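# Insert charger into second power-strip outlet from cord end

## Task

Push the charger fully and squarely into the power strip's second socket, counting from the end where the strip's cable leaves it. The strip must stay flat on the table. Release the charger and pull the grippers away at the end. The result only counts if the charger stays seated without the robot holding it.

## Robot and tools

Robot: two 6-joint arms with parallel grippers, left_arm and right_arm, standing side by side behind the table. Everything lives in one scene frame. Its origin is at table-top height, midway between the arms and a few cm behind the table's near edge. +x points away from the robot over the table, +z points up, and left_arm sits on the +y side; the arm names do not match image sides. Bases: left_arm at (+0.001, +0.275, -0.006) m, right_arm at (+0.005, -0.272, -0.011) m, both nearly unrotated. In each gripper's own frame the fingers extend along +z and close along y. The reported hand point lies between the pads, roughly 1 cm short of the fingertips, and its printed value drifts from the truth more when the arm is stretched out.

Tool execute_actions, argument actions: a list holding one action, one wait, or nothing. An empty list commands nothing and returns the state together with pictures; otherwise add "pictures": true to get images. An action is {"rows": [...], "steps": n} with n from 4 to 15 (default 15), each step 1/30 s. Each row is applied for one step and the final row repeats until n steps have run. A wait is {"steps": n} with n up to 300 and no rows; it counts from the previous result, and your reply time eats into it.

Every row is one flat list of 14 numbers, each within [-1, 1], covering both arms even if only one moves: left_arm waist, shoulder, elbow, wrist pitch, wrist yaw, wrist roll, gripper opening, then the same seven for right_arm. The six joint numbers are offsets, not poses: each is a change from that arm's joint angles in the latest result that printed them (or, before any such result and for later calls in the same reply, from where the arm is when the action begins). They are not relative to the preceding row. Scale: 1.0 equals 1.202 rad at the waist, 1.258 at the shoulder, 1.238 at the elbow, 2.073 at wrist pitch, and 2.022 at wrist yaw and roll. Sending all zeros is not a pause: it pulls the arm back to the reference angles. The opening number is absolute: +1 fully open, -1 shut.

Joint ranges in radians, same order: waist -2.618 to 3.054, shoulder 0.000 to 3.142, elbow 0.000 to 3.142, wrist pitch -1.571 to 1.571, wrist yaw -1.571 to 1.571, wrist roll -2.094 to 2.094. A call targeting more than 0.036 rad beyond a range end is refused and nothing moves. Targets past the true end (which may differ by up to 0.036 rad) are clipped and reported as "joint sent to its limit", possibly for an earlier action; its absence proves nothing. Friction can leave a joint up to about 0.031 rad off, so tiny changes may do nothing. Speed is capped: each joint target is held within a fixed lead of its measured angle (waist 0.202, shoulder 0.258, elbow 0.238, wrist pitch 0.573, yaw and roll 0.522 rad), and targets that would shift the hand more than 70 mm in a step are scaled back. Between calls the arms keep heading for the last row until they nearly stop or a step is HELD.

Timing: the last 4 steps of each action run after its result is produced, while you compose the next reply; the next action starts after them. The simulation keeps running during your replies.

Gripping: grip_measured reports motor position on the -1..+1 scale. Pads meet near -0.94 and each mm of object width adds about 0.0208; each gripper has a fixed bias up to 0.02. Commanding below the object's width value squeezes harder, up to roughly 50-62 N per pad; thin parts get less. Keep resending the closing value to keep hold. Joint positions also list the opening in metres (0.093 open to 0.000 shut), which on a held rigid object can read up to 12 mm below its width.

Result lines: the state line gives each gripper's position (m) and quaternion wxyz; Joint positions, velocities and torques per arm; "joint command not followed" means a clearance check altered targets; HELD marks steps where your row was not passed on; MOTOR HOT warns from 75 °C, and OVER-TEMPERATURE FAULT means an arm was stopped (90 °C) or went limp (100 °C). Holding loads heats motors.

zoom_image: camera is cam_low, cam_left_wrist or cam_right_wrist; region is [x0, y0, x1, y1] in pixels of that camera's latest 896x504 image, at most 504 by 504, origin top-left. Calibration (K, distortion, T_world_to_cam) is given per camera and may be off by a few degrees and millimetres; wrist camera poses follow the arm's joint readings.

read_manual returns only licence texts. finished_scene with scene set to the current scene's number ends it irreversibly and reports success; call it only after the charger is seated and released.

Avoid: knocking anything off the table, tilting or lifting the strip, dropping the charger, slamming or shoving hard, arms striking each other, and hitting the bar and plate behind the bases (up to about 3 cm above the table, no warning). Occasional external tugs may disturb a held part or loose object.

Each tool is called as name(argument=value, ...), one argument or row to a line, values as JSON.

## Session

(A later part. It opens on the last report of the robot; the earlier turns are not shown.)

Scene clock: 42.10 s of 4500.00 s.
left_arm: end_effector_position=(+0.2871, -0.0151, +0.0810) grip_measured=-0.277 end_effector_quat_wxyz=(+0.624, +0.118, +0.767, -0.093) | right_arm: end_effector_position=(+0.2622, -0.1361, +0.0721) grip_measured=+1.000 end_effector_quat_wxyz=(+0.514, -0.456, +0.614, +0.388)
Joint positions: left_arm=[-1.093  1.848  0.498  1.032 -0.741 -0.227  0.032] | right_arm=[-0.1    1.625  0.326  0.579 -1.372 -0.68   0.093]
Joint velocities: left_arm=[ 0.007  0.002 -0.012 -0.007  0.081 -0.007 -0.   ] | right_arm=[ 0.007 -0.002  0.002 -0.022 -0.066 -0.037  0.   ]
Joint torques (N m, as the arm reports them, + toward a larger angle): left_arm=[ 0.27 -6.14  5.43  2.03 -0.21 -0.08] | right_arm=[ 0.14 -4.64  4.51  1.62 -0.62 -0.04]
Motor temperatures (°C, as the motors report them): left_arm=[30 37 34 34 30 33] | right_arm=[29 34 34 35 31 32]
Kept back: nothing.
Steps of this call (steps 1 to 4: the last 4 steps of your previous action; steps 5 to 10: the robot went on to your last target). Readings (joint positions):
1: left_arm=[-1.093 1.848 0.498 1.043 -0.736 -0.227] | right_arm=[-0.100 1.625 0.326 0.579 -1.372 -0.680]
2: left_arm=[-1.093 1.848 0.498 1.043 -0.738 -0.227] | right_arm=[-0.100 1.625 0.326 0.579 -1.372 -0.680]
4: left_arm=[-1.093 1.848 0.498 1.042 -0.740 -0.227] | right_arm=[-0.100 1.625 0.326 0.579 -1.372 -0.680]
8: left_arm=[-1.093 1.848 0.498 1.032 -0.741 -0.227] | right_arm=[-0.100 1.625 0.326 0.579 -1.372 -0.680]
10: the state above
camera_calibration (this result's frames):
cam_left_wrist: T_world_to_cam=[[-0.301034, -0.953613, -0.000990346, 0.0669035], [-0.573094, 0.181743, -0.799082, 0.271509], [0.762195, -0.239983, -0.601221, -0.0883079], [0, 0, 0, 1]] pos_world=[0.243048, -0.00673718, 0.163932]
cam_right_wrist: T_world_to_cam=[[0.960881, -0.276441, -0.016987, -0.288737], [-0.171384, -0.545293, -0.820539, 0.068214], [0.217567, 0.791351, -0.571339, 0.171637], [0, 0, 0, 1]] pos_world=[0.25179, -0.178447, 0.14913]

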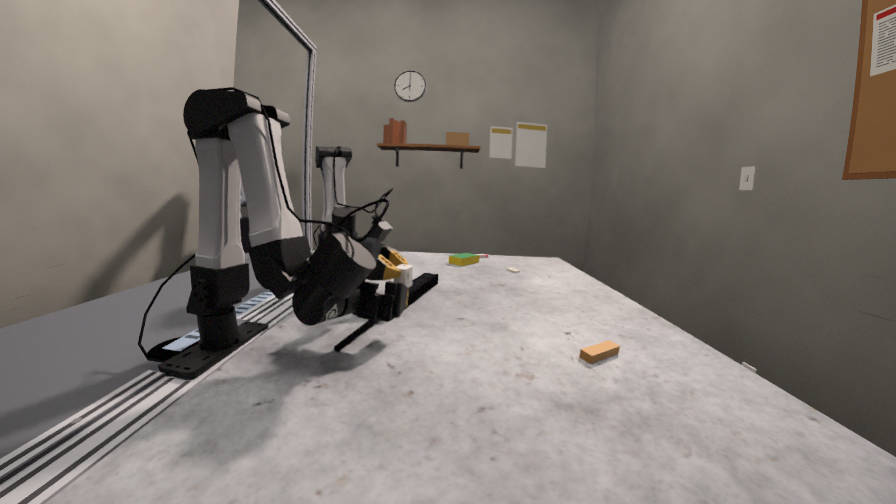

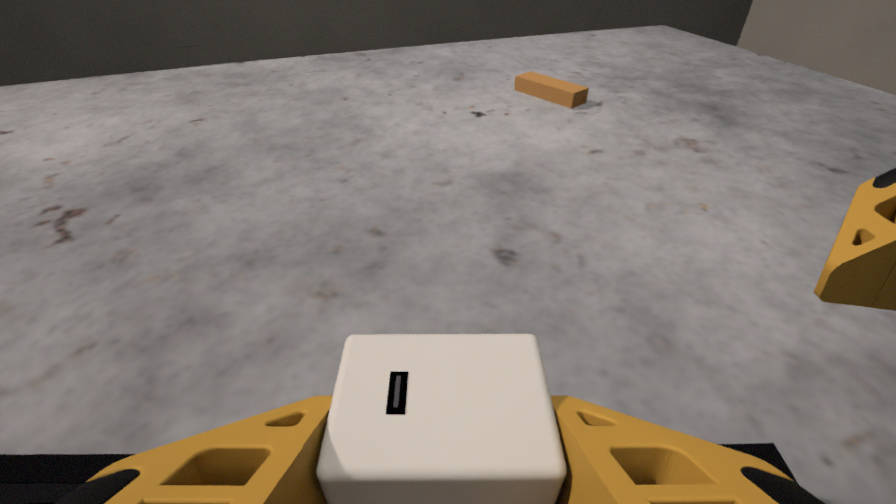

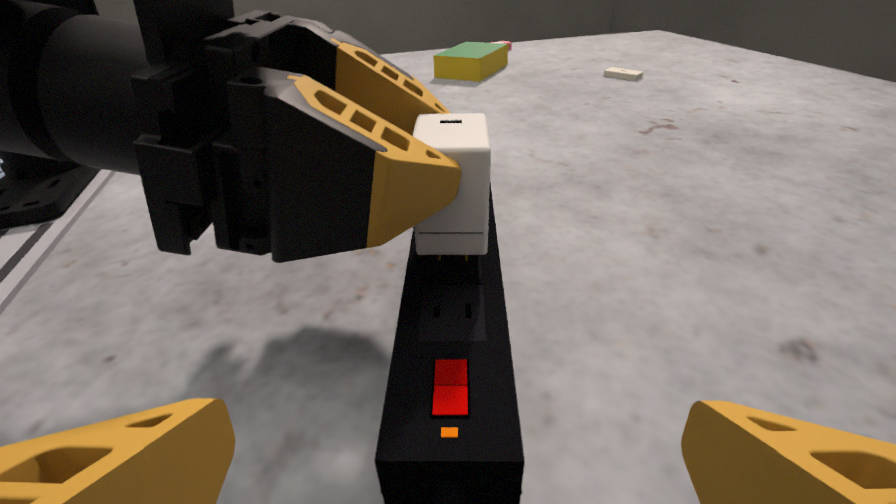

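execute_actions(
  actions=[
    {"rows": [[0,0.016,-0.004,-0.003,0,0,-0.6,0,0,0,0,0,0,1],[0,0.019,-0.008,-0.002,0,0,-0.6,0,0,0,0,0,0,1],[0,0.022,-0.011,-0.001,0,0,-0.6,0,0,0,0,0,0,1],[0,0.025,-0.014,0,0,0,-0.6,0,0,0,0,0,0,1],[0,0.028,-0.016,0.001,0,0,-0.6,0,0,0,0,0,0,1],[0,0.031,-0.018,0.002,0,0,-0.6,0,0,0,0,0,0,1],[0,0.034,-0.019,0.003,0,0,-0.6,0,0,0,0,0,0,1],[0,0.037,-0.02,0.004,0,0,-0.6,0,0,0,0,0,0,1],[0,0.04,-0.021,0.005,0,0,-0.6,0,0,0,0,0,0,1],[0,0.043,-0.022,0.006,0,0,-0.6,0,0,0,0,0,0,1],[0,0.046,-0.023,0.0063,0,0,-0.6,0,0,0,0,0,0,1],[0,0.048,-0.024,0.0063,0,0,-0.6,0,0,0,0,0,0,1],[0,0.0493,-0.0242,0.0063,0,0,-0.6,0,0,0,0,0,0,1]], "steps": 15},
  ],
)

execute_actions(
  actions=[
    {"steps": 8},
  ],
  pictures=true,
)

Scene clock: 44.00 s of 4500.00 s.
left_arm: end_effector_position=(+0.2872, -0.0148, +0.0732) grip_measured=-0.277 end_effector_quat_wxyz=(+0.621, +0.121, +0.769, -0.089) | right_arm: end_effector_position=(+0.2622, -0.1361, +0.0721) grip_measured=+1.000 end_effector_quat_wxyz=(+0.514, -0.456, +0.614, +0.388)
Joint positions: left_arm=[-1.093  1.875  0.498  1.045 -0.742 -0.227  0.032] | right_arm=[-0.1    1.625  0.326  0.579 -1.372 -0.68   0.093]
Joint velocities: left_arm=[-0.002  0.076 -0.002  0.125  0.007 -0.037  0.   ] | right_arm=[-0.002  0.007  0.002 -0.037 -0.022 -0.066  0.   ]
Joint torques (N m, as the arm reports them, + toward a larger angle): left_arm=[ 0.26 -5.41  2.3   1.91 -0.07 -0.03] | right_arm=[ 0.13 -4.63  4.5   1.61 -0.62 -0.03]
Motor temperatures (°C, as the motors report them): left_arm=[30 37 34 34 30 33] | right_arm=[29 35 34 35 31 32]
Steps of this call (steps 1 to 30: the robot went on to your last target; steps 31 to 46: nothing new was sent; steps 47 to 57: the first 11 steps of this action). Readings (joint positions):
47: left_arm=[-1.093 1.848 0.498 1.032 -0.741 -0.227] | right_arm=[-0.100 1.625 0.326 0.579 -1.372 -0.680]
48: left_arm=[-1.093 1.849 0.498 1.032 -0.741 -0.227] | right_arm=[-0.100 1.625 0.326 0.579 -1.372 -0.680]
50: left_arm=[-1.093 1.854 0.498 1.032 -0.740 -0.227] | right_arm=[-0.100 1.625 0.326 0.579 -1.372 -0.680]
54: left_arm=[-1.093 1.871 0.498 1.037 -0.740 -0.227] | right_arm=[-0.100 1.625 0.326 0.579 -1.372 -0.680]
57: the state above

Scene clock: 44.27 s of 4500.00 s.
left_arm: end_effector_position=(+0.2877, -0.0149, +0.0731) grip_measured=-0.277 end_effector_quat_wxyz=(+0.623, +0.118, +0.768, -0.090) | right_arm: end_effector_position=(+0.2622, -0.1361, +0.0721) grip_measured=+1.000 end_effector_quat_wxyz=(+0.514, -0.456, +0.614, +0.388)
Joint positions: left_arm=[-1.093  1.883  0.498  1.06  -0.745 -0.227  0.032] | right_arm=[-0.1    1.625  0.326  0.579 -1.372 -0.68   0.093]
Joint velocities: left_arm=[-0.002 -0.007 -0.002 -0.051  0.007 -0.066 -0.   ] | right_arm=[ 0.002 -0.002 -0.012 -0.051 -0.037 -0.007  0.   ]
Joint torques (N m, as the arm reports them, + toward a larger angle): left_arm=[ 0.17 -5.35  2.27  1.98 -0.04 -0.04] | right_arm=[ 0.13 -4.65  4.52  1.62 -0.62 -0.03]
Motor temperatures (°C, as the motors report them): left_arm=[30 37 34 34 30 33] | right_arm=[29 35 34 35 31 32]
Kept back: nothing.
Steps of this call (steps 1 to 4: the last 4 steps of your previous action; steps 5 to 8: the robot went on to your last target). Readings (joint positions):
1: left_arm=[-1.093 1.878 0.498 1.049 -0.742 -0.227] | right_arm=[-0.100 1.625 0.326 0.579 -1.372 -0.680]
2: left_arm=[-1.093 1.880 0.498 1.052 -0.743 -0.227] | right_arm=[-0.100 1.625 0.326 0.579 -1.372 -0.680]
4: left_arm=[-1.093 1.882 0.498 1.057 -0.744 -0.227] | right_arm=[-0.100 1.625 0.326 0.579 -1.372 -0.680]
8: the state above
camera_calibration (this result's frames):
cam_left_wrist: T_world_to_cam=[[-0.297724, -0.954627, -0.00696993, 0.0667456], [-0.575885, 0.185418, -0.796226, 0.266205], [0.761391, -0.233042, -0.604959, -0.0928473], [0, 0, 0, 1]] pos_world=[0.243868, -0.00727924, 0.156256]
cam_right_wrist: T_world_to_cam=[[0.960881, -0.276441, -0.016987, -0.288737], [-0.171384, -0.545293, -0.820539, 0.068214], [0.217567, 0.791351, -0.571339, 0.171637], [0, 0, 0, 1]] pos_world=[0.25179, -0.178447, 0.14913]

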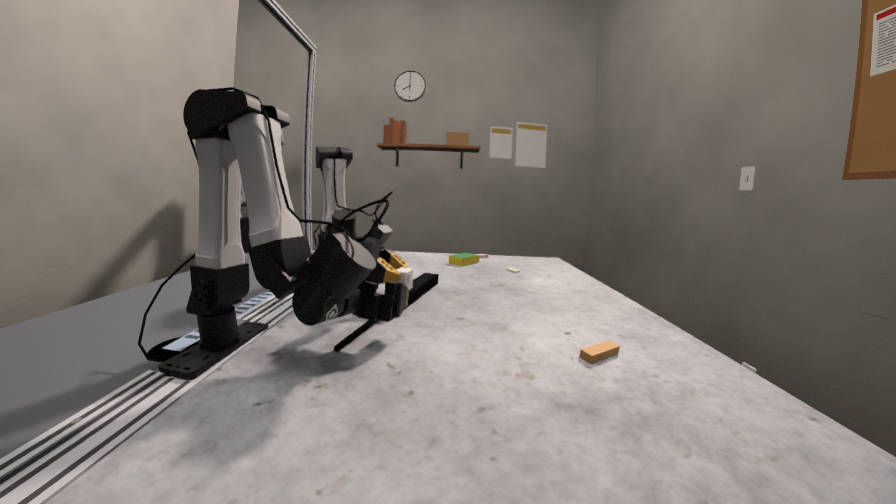

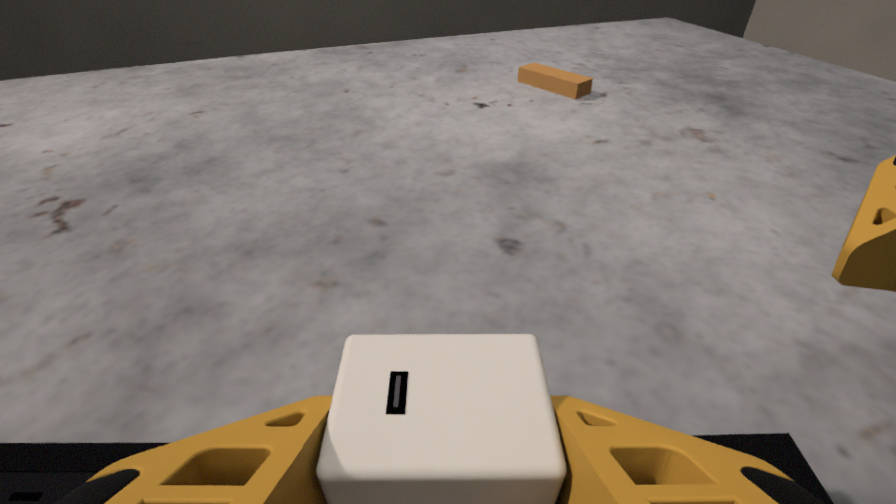

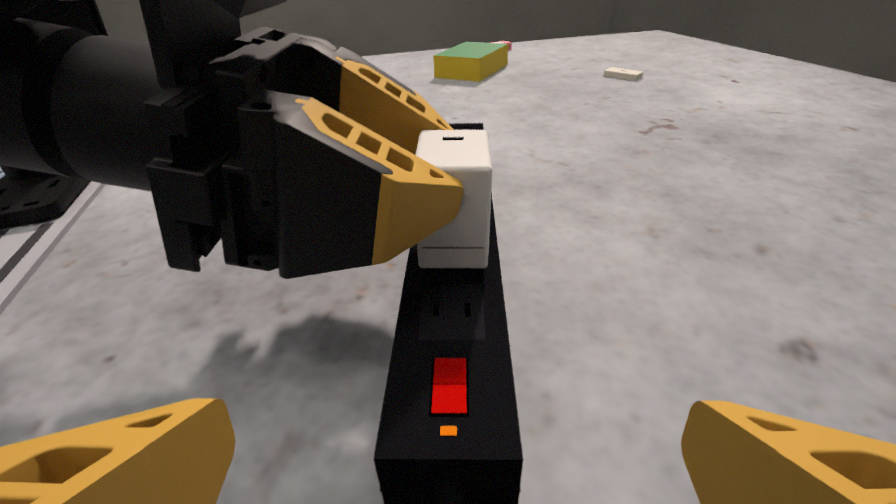

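execute_actions(
  actions=[
    {"rows": [[0,0.026,-0.026,-0.009,0,0,-0.6,0,0,0,0,0,0,1],[0,0.031,-0.028,-0.012,0,0,-0.6,0,0,0,0,0,0,1],[0,0.036,-0.03,-0.015,0,0,-0.6,0,0,0,0,0,0,1],[0,0.041,-0.032,-0.018,0,0,-0.6,0,0,0,0,0,0,1],[0,0.046,-0.034,-0.021,0,0,-0.6,0,0,0,0,0,0,1],[0,0.051,-0.036,-0.024,0,0,-0.6,0,0,0,0,0,0,1],[0,0.056,-0.038,-0.027,0,0,-0.6,0,0,0,0,0,0,1],[0,0.061,-0.04,-0.03,0,0,-0.6,0,0,0,0,0,0,1],[0,0.066,-0.042,-0.033,0,0,-0.6,0,0,0,0,0,0,1],[0,0.071,-0.044,-0.036,0,0,-0.6,0,0,0,0,0,0,1],[0,0.076,-0.046,-0.039,0,0,-0.6,0,0,0,0,0,0,1],[0,0.081,-0.048,-0.042,0,0,-0.6,0,0,0,0,0,0,1],[0,0.085,-0.05,-0.044,0,0,-0.6,0,0,0,0,0,0,1],[0,0.089,-0.051,-0.045,0,0,-0.6,0,0,0,0,0,0,1],[0,0.091,-0.052,-0.046,0,0,-0.6,0,0,0,0,0,0,1]], "steps": 15},
  ],
)

execute_actions(
  actions=[
    {"steps": 10},
  ],
  pictures=true,
)

Scene clock: 45.27 s of 4500.00 s.
left_arm: end_effector_position=(+0.2880, -0.0135, +0.0709) grip_measured=-0.277 end_effector_quat_wxyz=(+0.628, +0.112, +0.764, -0.093) | right_arm: end_effector_position=(+0.2622, -0.1361, +0.0721) grip_measured=+1.000 end_effector_quat_wxyz=(+0.514, -0.456, +0.614, +0.388)
Joint positions: left_arm=[-1.093  1.911  0.489  1.114 -0.752 -0.227  0.032] | right_arm=[-0.1    1.625  0.326  0.579 -1.372 -0.68   0.093]
Joint velocities: left_arm=[ 0.002  0.066 -0.042  0.183  0.037 -0.022  0.   ] | right_arm=[ 0.007 -0.007  0.012  0.066 -0.022  0.037  0.   ]
Joint torques (N m, as the arm reports them, + toward a larger angle): left_arm=[ 0.03 -2.52  0.47  0.43  0.01 -0.03] | right_arm=[ 0.13 -4.61  4.51  1.62 -0.62 -0.03]
Motor temperatures (°C, as the motors report them): left_arm=[30 37 34 34 30 33] | right_arm=[29 35 34 35 31 32]
Steps of this call (steps 1 to 19: the robot went on to your last target; steps 20 to 30: the first 11 steps of this action). Readings (joint positions):
20: left_arm=[-1.093 1.883 0.498 1.060 -0.745 -0.227] | right_arm=[-0.100 1.625 0.326 0.579 -1.372 -0.680]
21: left_arm=[-1.093 1.885 0.498 1.061 -0.745 -0.227] | right_arm=[-0.100 1.625 0.326 0.579 -1.372 -0.680]
23: left_arm=[-1.093 1.890 0.498 1.069 -0.748 -0.227] | right_arm=[-0.100 1.625 0.326 0.579 -1.372 -0.680]
27: left_arm=[-1.093 1.902 0.494 1.093 -0.751 -0.227] | right_arm=[-0.100 1.625 0.326 0.579 -1.372 -0.680]
30: the state above

Scene clock: 45.60 s of 4500.00 s.
left_arm: end_effector_position=(+0.2874, -0.0128, +0.0702) grip_measured=-0.277 end_effector_quat_wxyz=(+0.632, +0.107, +0.761, -0.096) | right_arm: end_effector_position=(+0.2622, -0.1361, +0.0721) grip_measured=+1.000 end_effector_quat_wxyz=(+0.514, -0.456, +0.614, +0.388)
Joint positions: left_arm=[-1.096  1.928  0.482  1.153 -0.758 -0.227  0.032] | right_arm=[-0.1    1.625  0.326  0.579 -1.372 -0.68   0.093]
Joint velocities: left_arm=[-0.012 -0.012 -0.017 -0.007  0.007 -0.037 -0.   ] | right_arm=[-0.012  0.002  0.007 -0.066 -0.095  0.022  0.   ]
Joint torques (N m, as the arm reports them, + toward a larger angle): left_arm=[ 0.32 -2.08  0.04  0.12  0.08 -0.03] | right_arm=[ 0.15 -4.65  4.51  1.62 -0.62 -0.03]
Motor temperatures (°C, as the motors report them): left_arm=[30 37 34 34 30 33] | right_arm=[29 35 34 35 31 32]
Kept back: nothing.
Steps of this call (steps 1 to 4: the last 4 steps of your previous action; steps 5 to 10: the robot went on to your last target). Readings (joint positions):
1: left_arm=[-1.093 1.914 0.488 1.121 -0.752 -0.227] | right_arm=[-0.100 1.625 0.326 0.579 -1.372 -0.680]
2: left_arm=[-1.094 1.917 0.487 1.128 -0.753 -0.227] | right_arm=[-0.100 1.625 0.326 0.579 -1.372 -0.680]
4: left_arm=[-1.095 1.923 0.485 1.140 -0.756 -0.227] | right_arm=[-0.100 1.625 0.326 0.579 -1.372 -0.680]
8: left_arm=[-1.096 1.928 0.483 1.152 -0.758 -0.227] | right_arm=[-0.100 1.625 0.326 0.579 -1.372 -0.680]
10: the state above
camera_calibration (this result's frames):
cam_left_wrist: T_world_to_cam=[[-0.288684, -0.957325, 0.0137916, 0.0645212], [-0.561626, 0.157658, -0.812232, 0.259995], [0.775396, -0.242224, -0.583172, -0.0995695], [0, 0, 0, 1]] pos_world=[0.241852, -0.00334077, 0.152221]
cam_right_wrist: T_world_to_cam=[[0.960881, -0.276441, -0.016987, -0.288737], [-0.171384, -0.545293, -0.820539, 0.068214], [0.217567, 0.791351, -0.571339, 0.171637], [0, 0, 0, 1]] pos_world=[0.25179, -0.178447, 0.14913]

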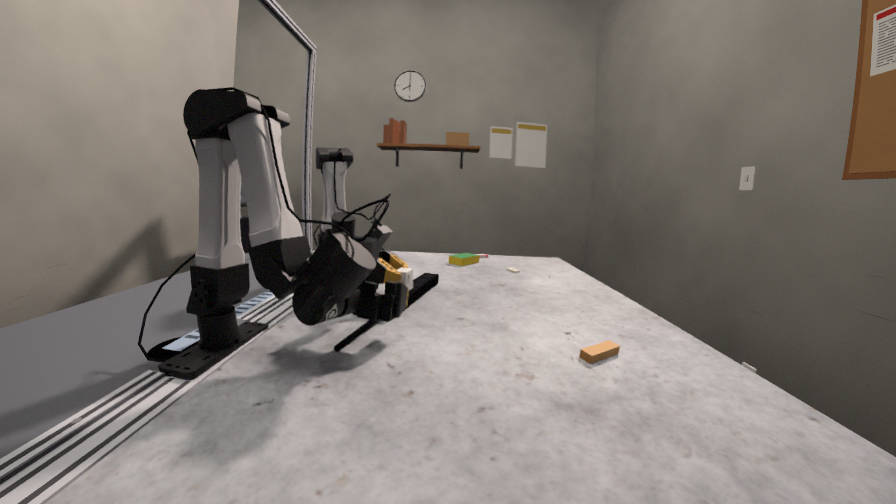

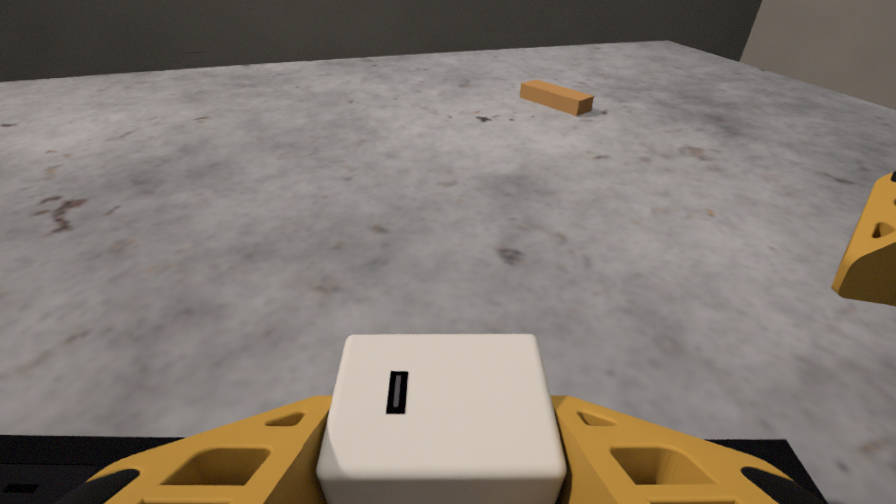

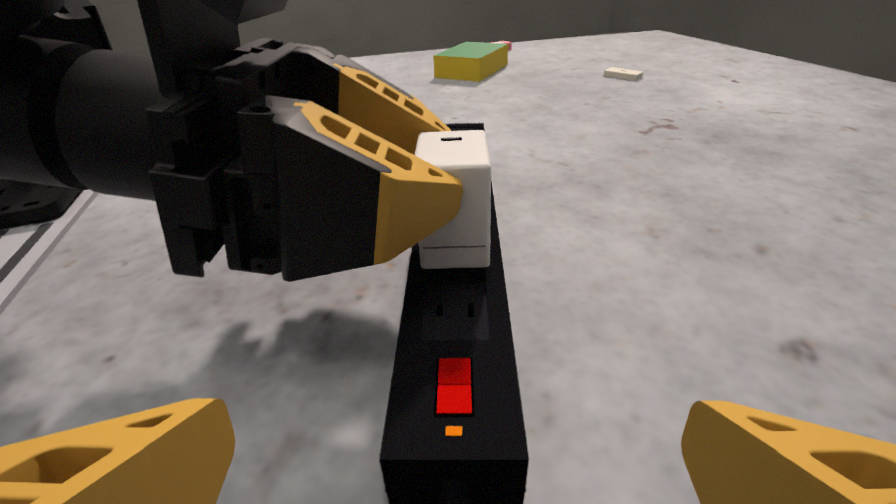

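execute_actions(
  actions=[],
)

Scene clock: 46.27 s of 4500.00 s.
left_arm: end_effector_position=(+0.2874, -0.0128, +0.0703) grip_measured=-0.277 end_effector_quat_wxyz=(+0.633, +0.107, +0.761, -0.096) | right_arm: end_effector_position=(+0.2622, -0.1361, +0.0721) grip_measured=+1.000 end_effector_quat_wxyz=(+0.514, -0.456, +0.614, +0.388)
Joint positions: left_arm=[-1.096  1.928  0.482  1.154 -0.759 -0.227  0.032] | right_arm=[-0.1    1.625  0.326  0.579 -1.372 -0.68   0.093]
Joint velocities: left_arm=[ 0.017  0.017  0.012  0.037 -0.022  0.037  0.   ] | right_arm=[ 0.007 -0.002  0.007 -0.037  0.007  0.007  0.   ]
Joint torques (N m, as the arm reports them, + toward a larger angle): left_arm=[ 0.3  -2.04  0.04  0.16  0.08 -0.04] | right_arm=[ 0.14 -4.6   4.52  1.62 -0.63 -0.03]
Motor temperatures (°C, as the motors report them): left_arm=[30 37 34 34 30 33] | right_arm=[29 35 34 35 31 32]
Kept back: nothing.
Steps of this call (steps 1 to 20: the robot went on to your last target). Readings (joint positions):
1: left_arm=[-1.096 1.928 0.482 1.154 -0.759 -0.227] | right_arm=[-0.100 1.625 0.326 0.579 -1.372 -0.680]
2: left_arm=[-1.096 1.928 0.482 1.154 -0.759 -0.227] | right_arm=[-0.100 1.625 0.326 0.579 -1.372 -0.680]
4: left_arm=[-1.096 1.928 0.482 1.154 -0.759 -0.227] | right_arm=[-0.100 1.625 0.326 0.579 -1.372 -0.680]
8: left_arm=[-1.096 1.928 0.482 1.154 -0.759 -0.227] | right_arm=[-0.100 1.625 0.326 0.579 -1.372 -0.680]
20: the state above
camera_calibration (this result's frames):
cam_left_wrist: T_world_to_cam=[[-0.28836, -0.957416, 0.0142603, 0.0644212], [-0.561305, 0.156954, -0.81259, 0.260011], [0.775748, -0.242323, -0.582661, -0.0996843], [0, 0, 0, 1]] pos_world=[0.241852, -0.00328751, 0.152281]
cam_right_wrist: T_world_to_cam=[[0.960881, -0.276441, -0.016987, -0.288737], [-0.171384, -0.545293, -0.820539, 0.068214], [0.217567, 0.791351, -0.571339, 0.171637], [0, 0, 0, 1]] pos_world=[0.25179, -0.178447, 0.14913]

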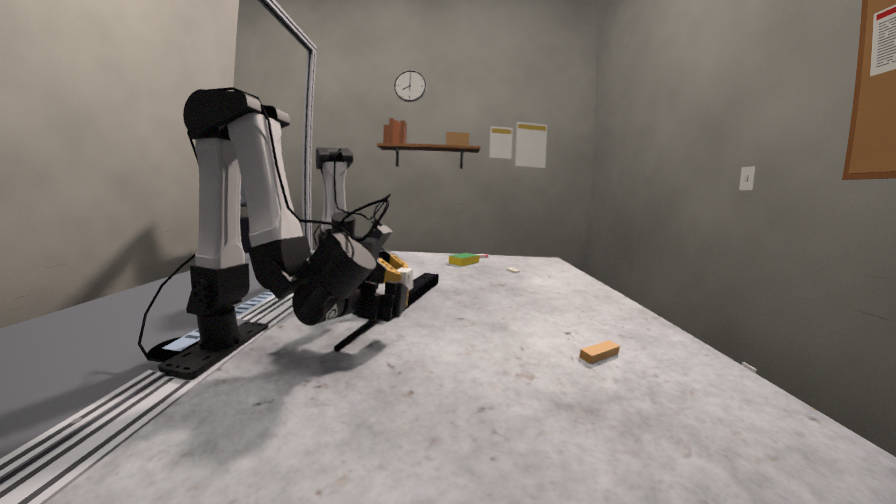

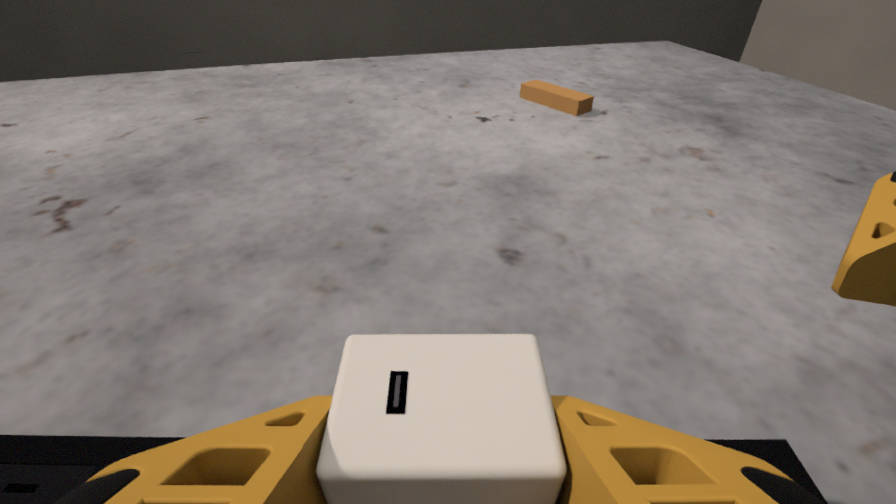

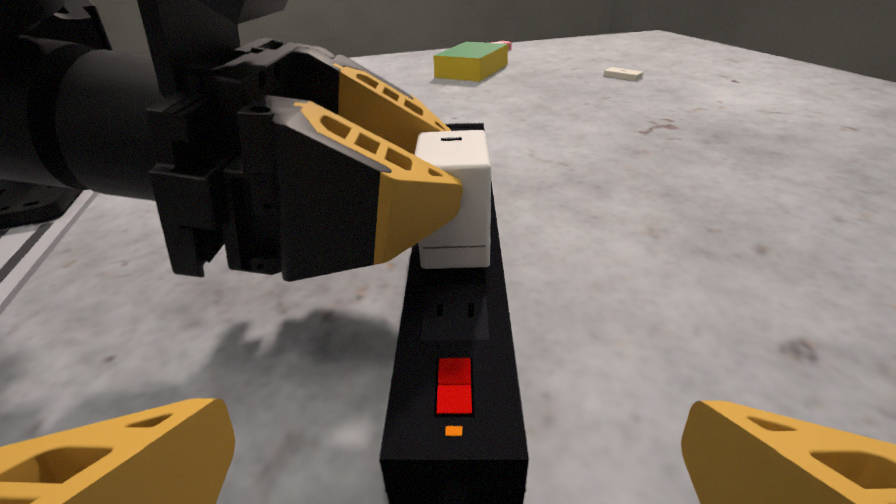

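execute_actions(
  actions=[
    {"rows": [[0,0,0,0.01,0,0,-0.6,0,0,0,0,0,0,1],[0,0,0,0.01,0,0,-0.5,0,0,0,0,0,0,1],[0,0,0,0.01,0,0,0.2,0,0,0,0,0,0,1],[0,0,0,0.01,0,0,1,0,0,0,0,0,0,1],[0,0,0,0.01,0,0,1,0,0,0,0,0,0,1],[0,0,0,0.01,0,0,1,0,0,0,0,0,0,1],[0,-0.015,0.004,-0.005,0.001,-0.003,1,0,0,0,0,0,0,1],[0,-0.04,0.011,-0.03,0.003,-0.007,1,0,0,0,0,0,0,1],[0,-0.075,0.02,-0.07,0.005,-0.013,1,0,0,0,0,0,0,1],[0.001,-0.11,0.03,-0.11,0.007,-0.019,1,0,0,0,0,0,0,1],[0.001,-0.145,0.04,-0.15,0.01,-0.025,1,0,0,0,0,0,0,1],[0.001,-0.18,0.049,-0.19,0.012,-0.031,1,0,0,0,0,0,0,1],[0.002,-0.215,0.058,-0.225,0.014,-0.037,1,0,0,0,0,0,0,1],[0.002,-0.245,0.066,-0.255,0.016,-0.042,1,0,0,0,0,0,0,1],[0.002,-0.265,0.072,-0.277,0.017,-0.045,1,0,0,0,0,0,0,1]], "steps": 15},
  ],
  pictures=true,
)

Scene clock: 51.57 s of 4500.00 s.
left_arm: end_effector_position=(+0.2853, -0.0105, +0.0770) grip_measured=+0.987 end_effector_quat_wxyz=(+0.622, +0.113, +0.770, -0.089) | right_arm: end_effector_position=(+0.2622, -0.1361, +0.0721) grip_measured=+1.000 end_effector_quat_wxyz=(+0.514, -0.456, +0.614, +0.388)
Joint positions: left_arm=[-1.096  1.849  0.485  1.031 -0.754 -0.241  0.093] | right_arm=[-0.1    1.625  0.326  0.579 -1.372 -0.68   0.093]
Joint velocities: left_arm=[ 0.002 -1.096  0.105 -1.648  0.051 -0.212  0.001] | right_arm=[ 0.007  0.022  0.007 -0.022  0.022  0.007  0.   ]
Joint torques (N m, as the arm reports them, + toward a larger angle): left_arm=[  0.3  -10.47   9.17   2.7   -0.03  -0.06] | right_arm=[ 0.16 -4.63  4.54  1.62 -0.62 -0.04]
Motor temperatures (°C, as the motors report them): left_arm=[30 37 33 33 30 33] | right_arm=[29 35 34 35 31 32]
Steps of this call (steps 1 to 15: the robot went on to your last target; steps 16 to 90: nothing new was sent; then 1.93 s passed at rest; steps 91 to 101: the first 11 steps of this action). Readings (joint positions):
91: left_arm=[-1.096 1.927 0.482 1.165 -0.758 -0.227] | right_arm=[-0.100 1.625 0.326 0.579 -1.372 -0.680]
92: left_arm=[-1.096 1.927 0.482 1.166 -0.758 -0.227] | right_arm=[-0.100 1.625 0.326 0.579 -1.372 -0.680]
94: left_arm=[-1.096 1.927 0.482 1.166 -0.758 -0.227] | right_arm=[-0.100 1.625 0.326 0.579 -1.372 -0.680]
98: left_arm=[-1.096 1.923 0.482 1.154 -0.758 -0.228] | right_arm=[-0.100 1.625 0.326 0.579 -1.372 -0.680]
101: the state above
camera_calibration (this result's frames):
cam_left_wrist: T_world_to_cam=[[-0.288538, -0.957468, 0.000112786, 0.0670908], [-0.581457, 0.175132, -0.794504, 0.268434], [0.760693, -0.22931, -0.607259, -0.0872536], [0, 0, 0, 1]] pos_world=[0.241814, -0.00278206, 0.160278]
cam_right_wrist: T_world_to_cam=[[0.960881, -0.276441, -0.016987, -0.288737], [-0.171384, -0.545293, -0.820539, 0.068214], [0.217567, 0.791351, -0.571339, 0.171637], [0, 0, 0, 1]] pos_world=[0.25179, -0.178447, 0.14913]

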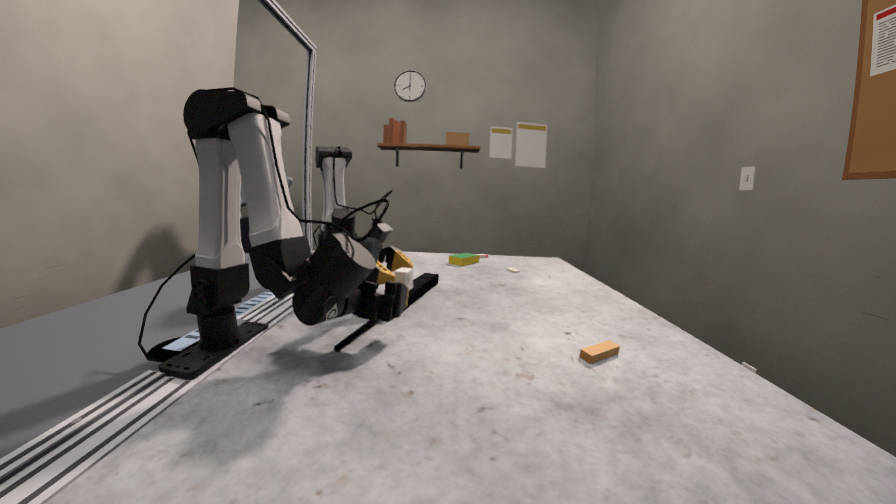

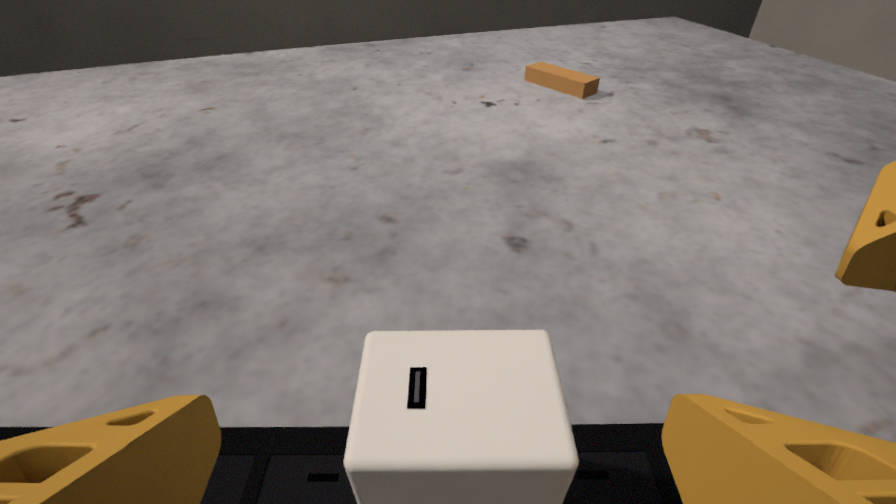

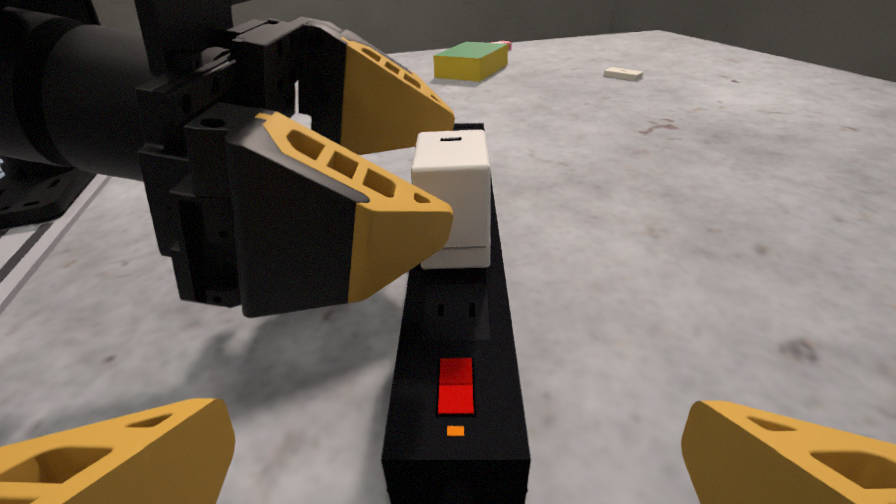

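execute_actions(
  actions=[
    {"rows": [[0.006,-0.203,0.09,-0.25,0.024,-0.043,1,0,0,0,0,0,0,1],[0.012,-0.205,0.115,-0.29,0.036,-0.05,0.6,0,0,0,0,0,0,1],[0.02,-0.207,0.15,-0.34,0.05,-0.06,0.2,0,0,0,0,0,0,1],[0.029,-0.21,0.19,-0.39,0.065,-0.07,-0.2,0,0,0,0,0,0,1],[0.038,-0.213,0.232,-0.44,0.08,-0.081,-0.6,0,0,0,0,0,0,1],[0.047,-0.216,0.274,-0.49,0.095,-0.092,-1,0,0,0,0,0,0,1],[0.056,-0.219,0.316,-0.54,0.11,-0.103,-1,0,0,0,0,0,0,1],[0.065,-0.222,0.358,-0.59,0.125,-0.114,-1,0,0,0,0,0,0,1],[0.074,-0.224,0.40,-0.64,0.14,-0.125,-1,0,0,0,0,0,0,1],[0.083,-0.226,0.44,-0.69,0.155,-0.135,-1,0,0,0,0,0,0,1],[0.092,-0.222,0.482,-0.735,0.172,-0.143,-1,0,0,0,0,0,0,1],[0.105,-0.2,0.534,-0.775,0.19,-0.143,-1,0,0,0,0,0,0,1],[0.118,-0.17,0.586,-0.81,0.208,-0.142,-1,0,0,0,0,0,0,1],[0.131,-0.14,0.638,-0.845,0.226,-0.141,-1,0,0,0,0,0,0,1],[0.144,-0.11,0.689,-0.875,0.24,-0.14,-1,0,0,0,0,0,0,1]], "steps": 15},
  ],
)

Scene clock: 52.57 s of 4500.00 s.
left_arm: end_effector_position=(+0.2996, -0.0353, +0.1412) grip_measured=-1.000 end_effector_quat_wxyz=(+0.469, +0.137, +0.869, -0.079) | right_arm: end_effector_position=(+0.2622, -0.1361, +0.0721) grip_measured=+1.000 end_effector_quat_wxyz=(+0.514, -0.456, +0.614, +0.388)
Joint positions: left_arm=[-1.019  1.592  0.974 -0.104 -0.53  -0.445  0.   ] | right_arm=[-0.1    1.625  0.326  0.579 -1.372 -0.68   0.093]
Joint velocities: left_arm=[ 0.31  -0.037  1.502 -2.527  0.828 -0.491  0.   ] | right_arm=[ 0.017 -0.002 -0.012  0.007 -0.037 -0.022  0.   ]
Joint torques (N m, as the arm reports them, + toward a larger angle): left_arm=[ 1.09 -9.27  9.62  1.92 -0.1  -0.09] | right_arm=[ 0.12 -4.63  4.51  1.61 -0.62 -0.03]
Motor temperatures (°C, as the motors report them): left_arm=[30 37 34 33 30 33] | right_arm=[29 35 34 35 31 32]
Steps of this call (steps 1 to 4: the last 4 steps of your previous action; steps 5 to 19: the robot went on to your last target; steps 20 to 30: the first 11 steps of this action). Readings (joint positions):
20: left_arm=[-1.096 1.594 0.560 0.583 -0.731 -0.310] | right_arm=[-0.100 1.625 0.326 0.579 -1.372 -0.680]
21: left_arm=[-1.096 1.594 0.569 0.556 -0.725 -0.315] | right_arm=[-0.100 1.625 0.326 0.579 -1.372 -0.680]
23: left_arm=[-1.091 1.594 0.618 0.450 -0.698 -0.331] | right_arm=[-0.100 1.625 0.326 0.579 -1.372 -0.680]
27: left_arm=[-1.053 1.594 0.812 0.150 -0.610 -0.390] | right_arm=[-0.100 1.625 0.326 0.579 -1.372 -0.680]
30: the state above

execute_actions(
  actions=[
    {"rows": [[0.086,0.108,0.32,-0.35,0.14,-0.039,-1,0,0,0,0,0,0,1],[0.096,0.13,0.36,-0.38,0.155,-0.038,-1,0,0,0,0,0,0,1],[0.108,0.156,0.405,-0.41,0.17,-0.038,-1,0,0,0,0,0,0,1],[0.12,0.184,0.453,-0.44,0.185,-0.037,-1,0,0,0,0,0,0,1],[0.133,0.212,0.502,-0.47,0.2,-0.037,-1,0,0,0,0,0,0,1],[0.142,0.243,0.547,-0.497,0.212,-0.036,-1,0,0,0,0,0,0,1],[0.151,0.274,0.592,-0.524,0.224,-0.036,-1,0,0,0,0,0,0,1],[0.16,0.305,0.637,-0.55,0.235,-0.035,-1,0,0,0,0,0,0,1],[0.168,0.336,0.682,-0.575,0.245,-0.035,-1,0,0,0,0,0,0,1],[0.176,0.366,0.725,-0.598,0.254,-0.034,-1,0,0,0,0,0,0,1],[0.183,0.393,0.764,-0.617,0.262,-0.034,-1,0,0,0,0,0,0,1],[0.19,0.417,0.798,-0.632,0.268,-0.033,-1,0,0,0,0,0,0,1],[0.195,0.437,0.826,-0.643,0.273,-0.033,-1,0,0,0,0,0,0,1],[0.199,0.452,0.846,-0.65,0.276,-0.032,-1,0,0,0,0,0,0,1],[0.202,0.461,0.859,-0.653,0.277,-0.032,-1,0,0,0,0,0,0,1]], "steps": 15},
  ],
)

execute_actions(
  actions=[
    {"steps": 10},
  ],
  pictures=true,
)

Scene clock: 53.47 s of 4500.00 s.
left_arm: end_effector_position=(+0.3092, -0.0262, +0.1321) grip_measured=-1.000 end_effector_quat_wxyz=(+0.125, +0.139, +0.982, -0.024) | right_arm: end_effector_position=(+0.2622, -0.1361, +0.0721) grip_measured=+1.000 end_effector_quat_wxyz=(+0.514, -0.456, +0.614, +0.388)
Joint positions: left_arm=[-0.827  2.005  1.817 -1.174 -0.093 -0.515  0.   ] | right_arm=[-0.1    1.625  0.326  0.579 -1.372 -0.68   0.093]
Joint velocities: left_arm=[ 0.295  1.082  1.507 -1.326  0.564  0.095  0.   ] | right_arm=[-0.017  0.012 -0.017 -0.007 -0.022  0.051  0.   ]
Joint torques (N m, as the arm reports them, + toward a larger angle): left_arm=[ 0.95 -9.98  8.6   0.78  0.05 -0.02] | right_arm=[ 0.15 -4.64  4.51  1.62 -0.61 -0.03]
Motor temperatures (°C, as the motors report them): left_arm=[30 37 34 33 30 33] | right_arm=[29 35 34 35 31 32]
Steps of this call (steps 1 to 4: the last 4 steps of your previous action; steps 5 to 16: the robot went on to your last target; steps 17 to 27: the first 11 steps of this action). Readings (joint positions):
17: left_arm=[-0.930 1.703 1.325 -0.769 -0.281 -0.514] | right_arm=[-0.100 1.625 0.326 0.579 -1.372 -0.680]
18: left_arm=[-0.929 1.711 1.342 -0.797 -0.271 -0.515] | right_arm=[-0.100 1.625 0.326 0.579 -1.372 -0.680]
20: left_arm=[-0.917 1.754 1.420 -0.874 -0.237 -0.515] | right_arm=[-0.100 1.625 0.326 0.579 -1.372 -0.680]
24: left_arm=[-0.863 1.891 1.651 -1.040 -0.153 -0.515] | right_arm=[-0.100 1.625 0.326 0.579 -1.372 -0.680]
27: the state above

Scene clock: 53.80 s of 4500.00 s.
left_arm: end_effector_position=(+0.2993, -0.0146, +0.1094) grip_measured=-1.000 end_effector_quat_wxyz=(+0.007, +0.123, +0.992, +0.004) | right_arm: end_effector_position=(+0.2622, -0.1361, +0.0721) grip_measured=+1.000 end_effector_quat_wxyz=(+0.514, -0.456, +0.614, +0.388)
Joint positions: left_arm=[-0.785  2.171  2.005 -1.417  0.008 -0.515  0.   ] | right_arm=[-0.1    1.625  0.326  0.579 -1.372 -0.68   0.093]
Joint velocities: left_arm=[-0.017 -0.012  0.085 -0.33   0.125  0.037  0.   ] | right_arm=[ 0.007 -0.002  0.007 -0.037  0.037  0.095  0.   ]
Joint torques (N m, as the arm reports them, + toward a larger angle): left_arm=[  0.95 -12.27  10.03   0.3    0.07   0.02] | right_arm=[ 0.16 -4.65  4.53  1.62 -0.62 -0.03]
Motor temperatures (°C, as the motors report them): left_arm=[30 37 34 33 30 33] | right_arm=[29 35 34 35 31 32]
Kept back: nothing.
Steps of this call (steps 1 to 4: the last 4 steps of your previous action; steps 5 to 10: the robot went on to your last target). Readings (joint positions):
1: left_arm=[-0.817 2.041 1.866 -1.217 -0.075 -0.515] | right_arm=[-0.100 1.625 0.326 0.579 -1.372 -0.680]
2: left_arm=[-0.808 2.075 1.909 -1.256 -0.058 -0.515] | right_arm=[-0.100 1.625 0.326 0.579 -1.372 -0.680]
4: left_arm=[-0.795 2.131 1.973 -1.319 -0.031 -0.515] | right_arm=[-0.100 1.625 0.326 0.579 -1.372 -0.680]
8: left_arm=[-0.785 2.171 2.003 -1.392 -0.001 -0.515] | right_arm=[-0.100 1.625 0.326 0.579 -1.372 -0.680]
10: the state above
camera_calibration (this result's frames):
cam_left_wrist: T_world_to_cam=[[-0.243199, -0.969963, -0.00508693, 0.0540457], [-0.883658, 0.21939, 0.413542, 0.261991], [-0.400004, 0.105068, -0.910471, 0.306269], [0, 0, 0, 1]] pos_world=[0.367163, -0.0372351, 0.17078]
cam_right_wrist: T_world_to_cam=[[0.960881, -0.276441, -0.016987, -0.288737], [-0.171384, -0.545293, -0.820539, 0.068214], [0.217567, 0.791351, -0.571339, 0.171637], [0, 0, 0, 1]] pos_world=[0.25179, -0.178447, 0.14913]

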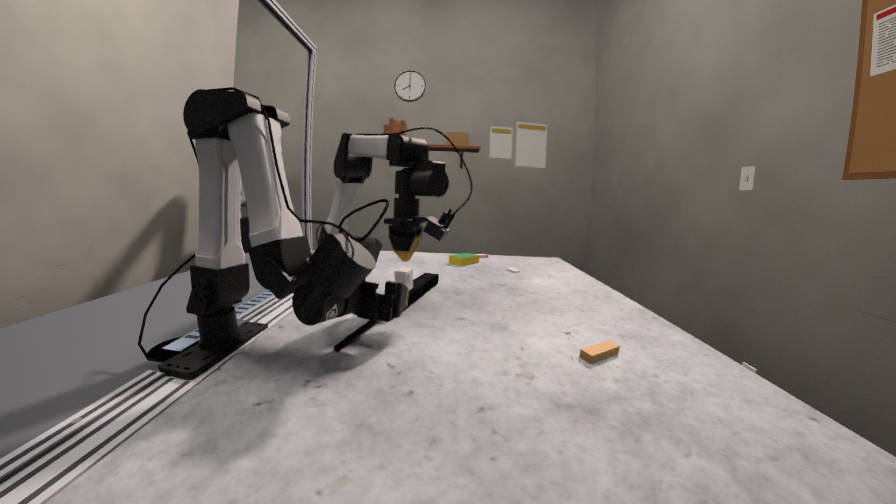

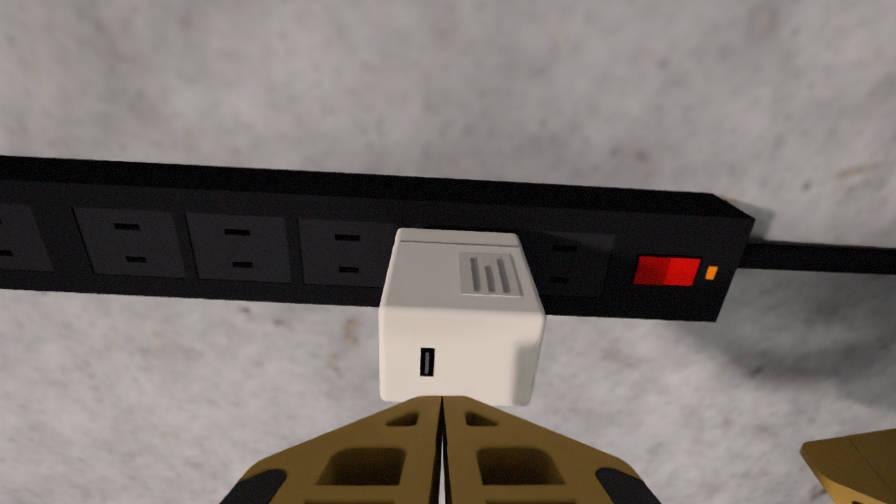

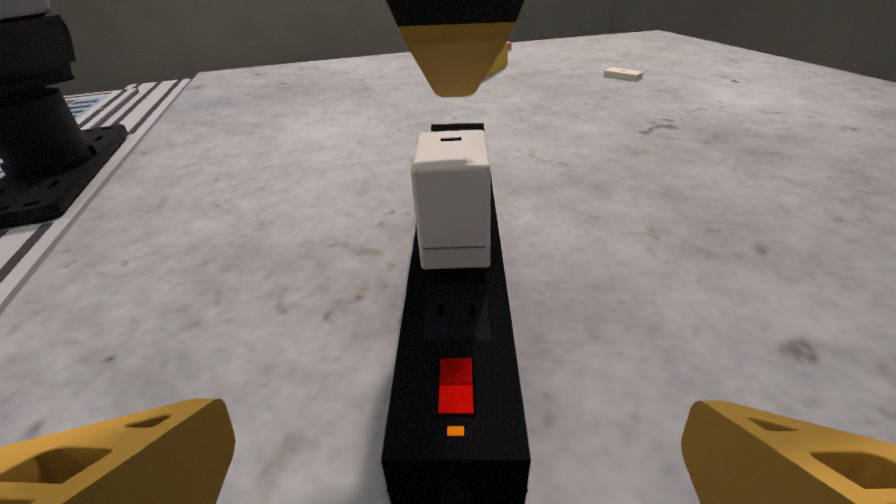

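execute_actions(
  actions=[],
)

Scene clock: 54.13 s of 4500.00 s.
left_arm: end_effector_position=(+0.2930, -0.0115, +0.1108) grip_measured=-1.000 end_effector_quat_wxyz=(-0.007, +0.123, +0.992, +0.007) | right_arm: end_effector_position=(+0.2622, -0.1361, +0.0721) grip_measured=+1.000 end_effector_quat_wxyz=(+0.514, -0.456, +0.614, +0.388)
Joint positions: left_arm=[-0.785  2.171  2.011 -1.449  0.02  -0.515  0.   ] | right_arm=[-0.1    1.625  0.326  0.579 -1.372 -0.68   0.093]
Joint velocities: left_arm=[-0.017 -0.022  0.002 -0.022  0.066 -0.081  0.   ] | right_arm=[-0.007  0.002  0.007  0.037 -0.095 -0.081  0.   ]
Joint torques (N m, as the arm reports them, + toward a larger angle): left_arm=[  0.64 -12.15   9.86   0.19   0.09   0.01] | right_arm=[ 0.12 -4.63  4.54  1.62 -0.63 -0.02]
Motor temperatures (°C, as the motors report them): left_arm=[30 37 34 33 30 33] | right_arm=[29 35 34 35 31 32]
Kept back: nothing.
Steps of this call (steps 1 to 10: the robot went on to your last target). Readings (joint positions):
1: left_arm=[-0.785 2.171 2.008 -1.426 0.010 -0.515] | right_arm=[-0.100 1.625 0.326 0.579 -1.372 -0.680]
2: left_arm=[-0.785 2.171 2.010 -1.432 0.012 -0.515] | right_arm=[-0.100 1.625 0.326 0.579 -1.372 -0.680]
4: left_arm=[-0.785 2.171 2.011 -1.439 0.016 -0.515] | right_arm=[-0.100 1.625 0.326 0.579 -1.372 -0.680]
8: left_arm=[-0.785 2.171 2.011 -1.448 0.019 -0.515] | right_arm=[-0.100 1.625 0.326 0.579 -1.372 -0.680]
10: the state above
camera_calibration (this result's frames):
cam_left_wrist: T_world_to_cam=[[-0.242706, -0.970072, -0.00732318, 0.0555457], [-0.871853, 0.214809, 0.440148, 0.248728], [-0.425402, 0.113211, -0.897896, 0.310915], [0, 0, 0, 1]] pos_world=[0.362599, -0.0347448, 0.170099]
cam_right_wrist: T_world_to_cam=[[0.960881, -0.276441, -0.016987, -0.288737], [-0.171384, -0.545293, -0.820539, 0.068214], [0.217567, 0.791351, -0.571339, 0.171637], [0, 0, 0, 1]] pos_world=[0.25179, -0.178447, 0.14913]

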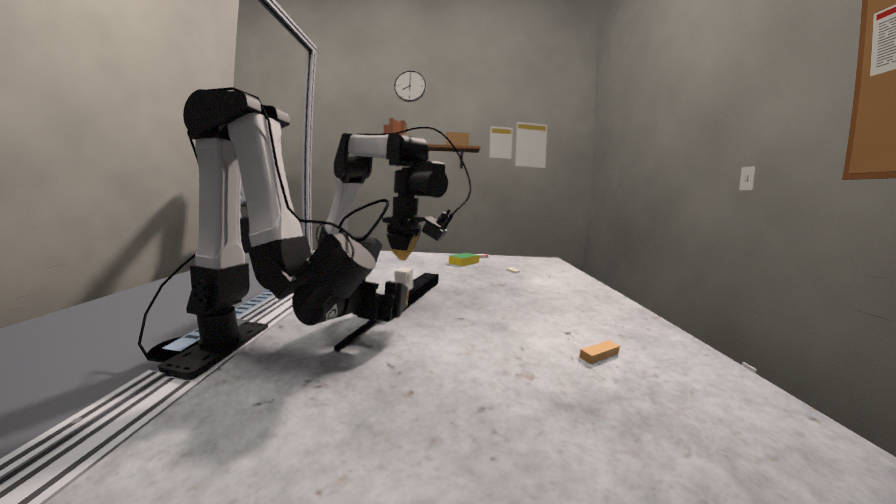

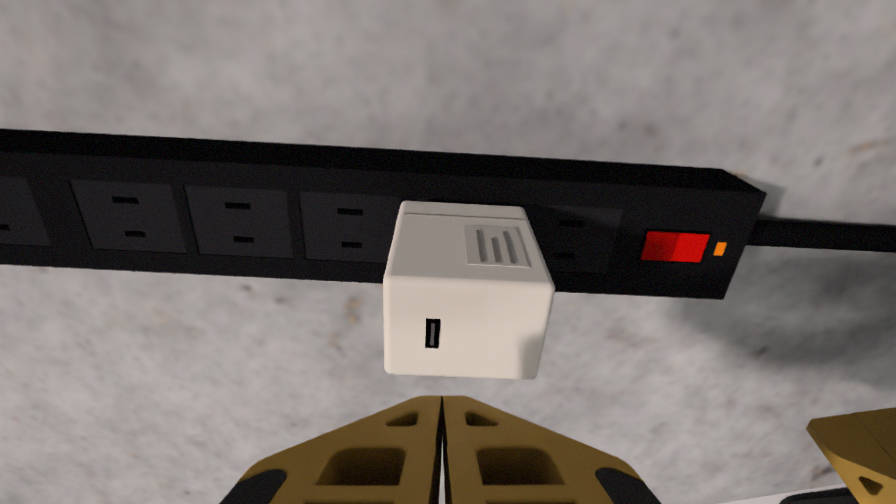

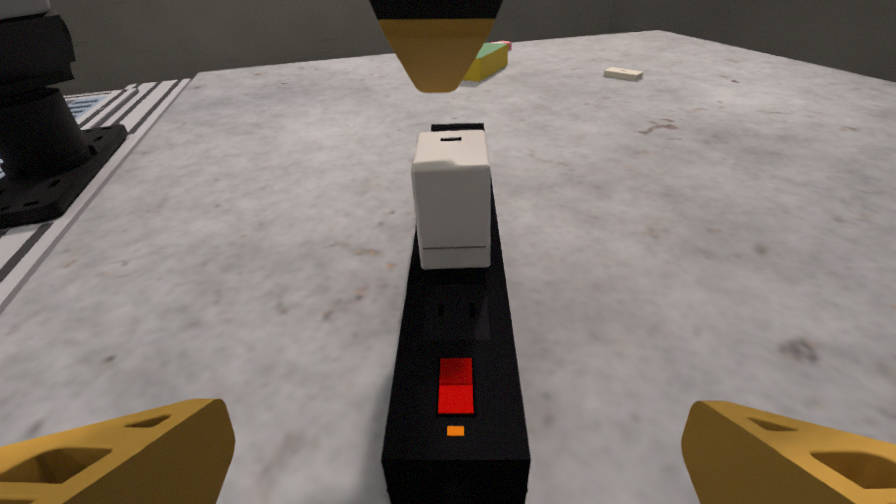

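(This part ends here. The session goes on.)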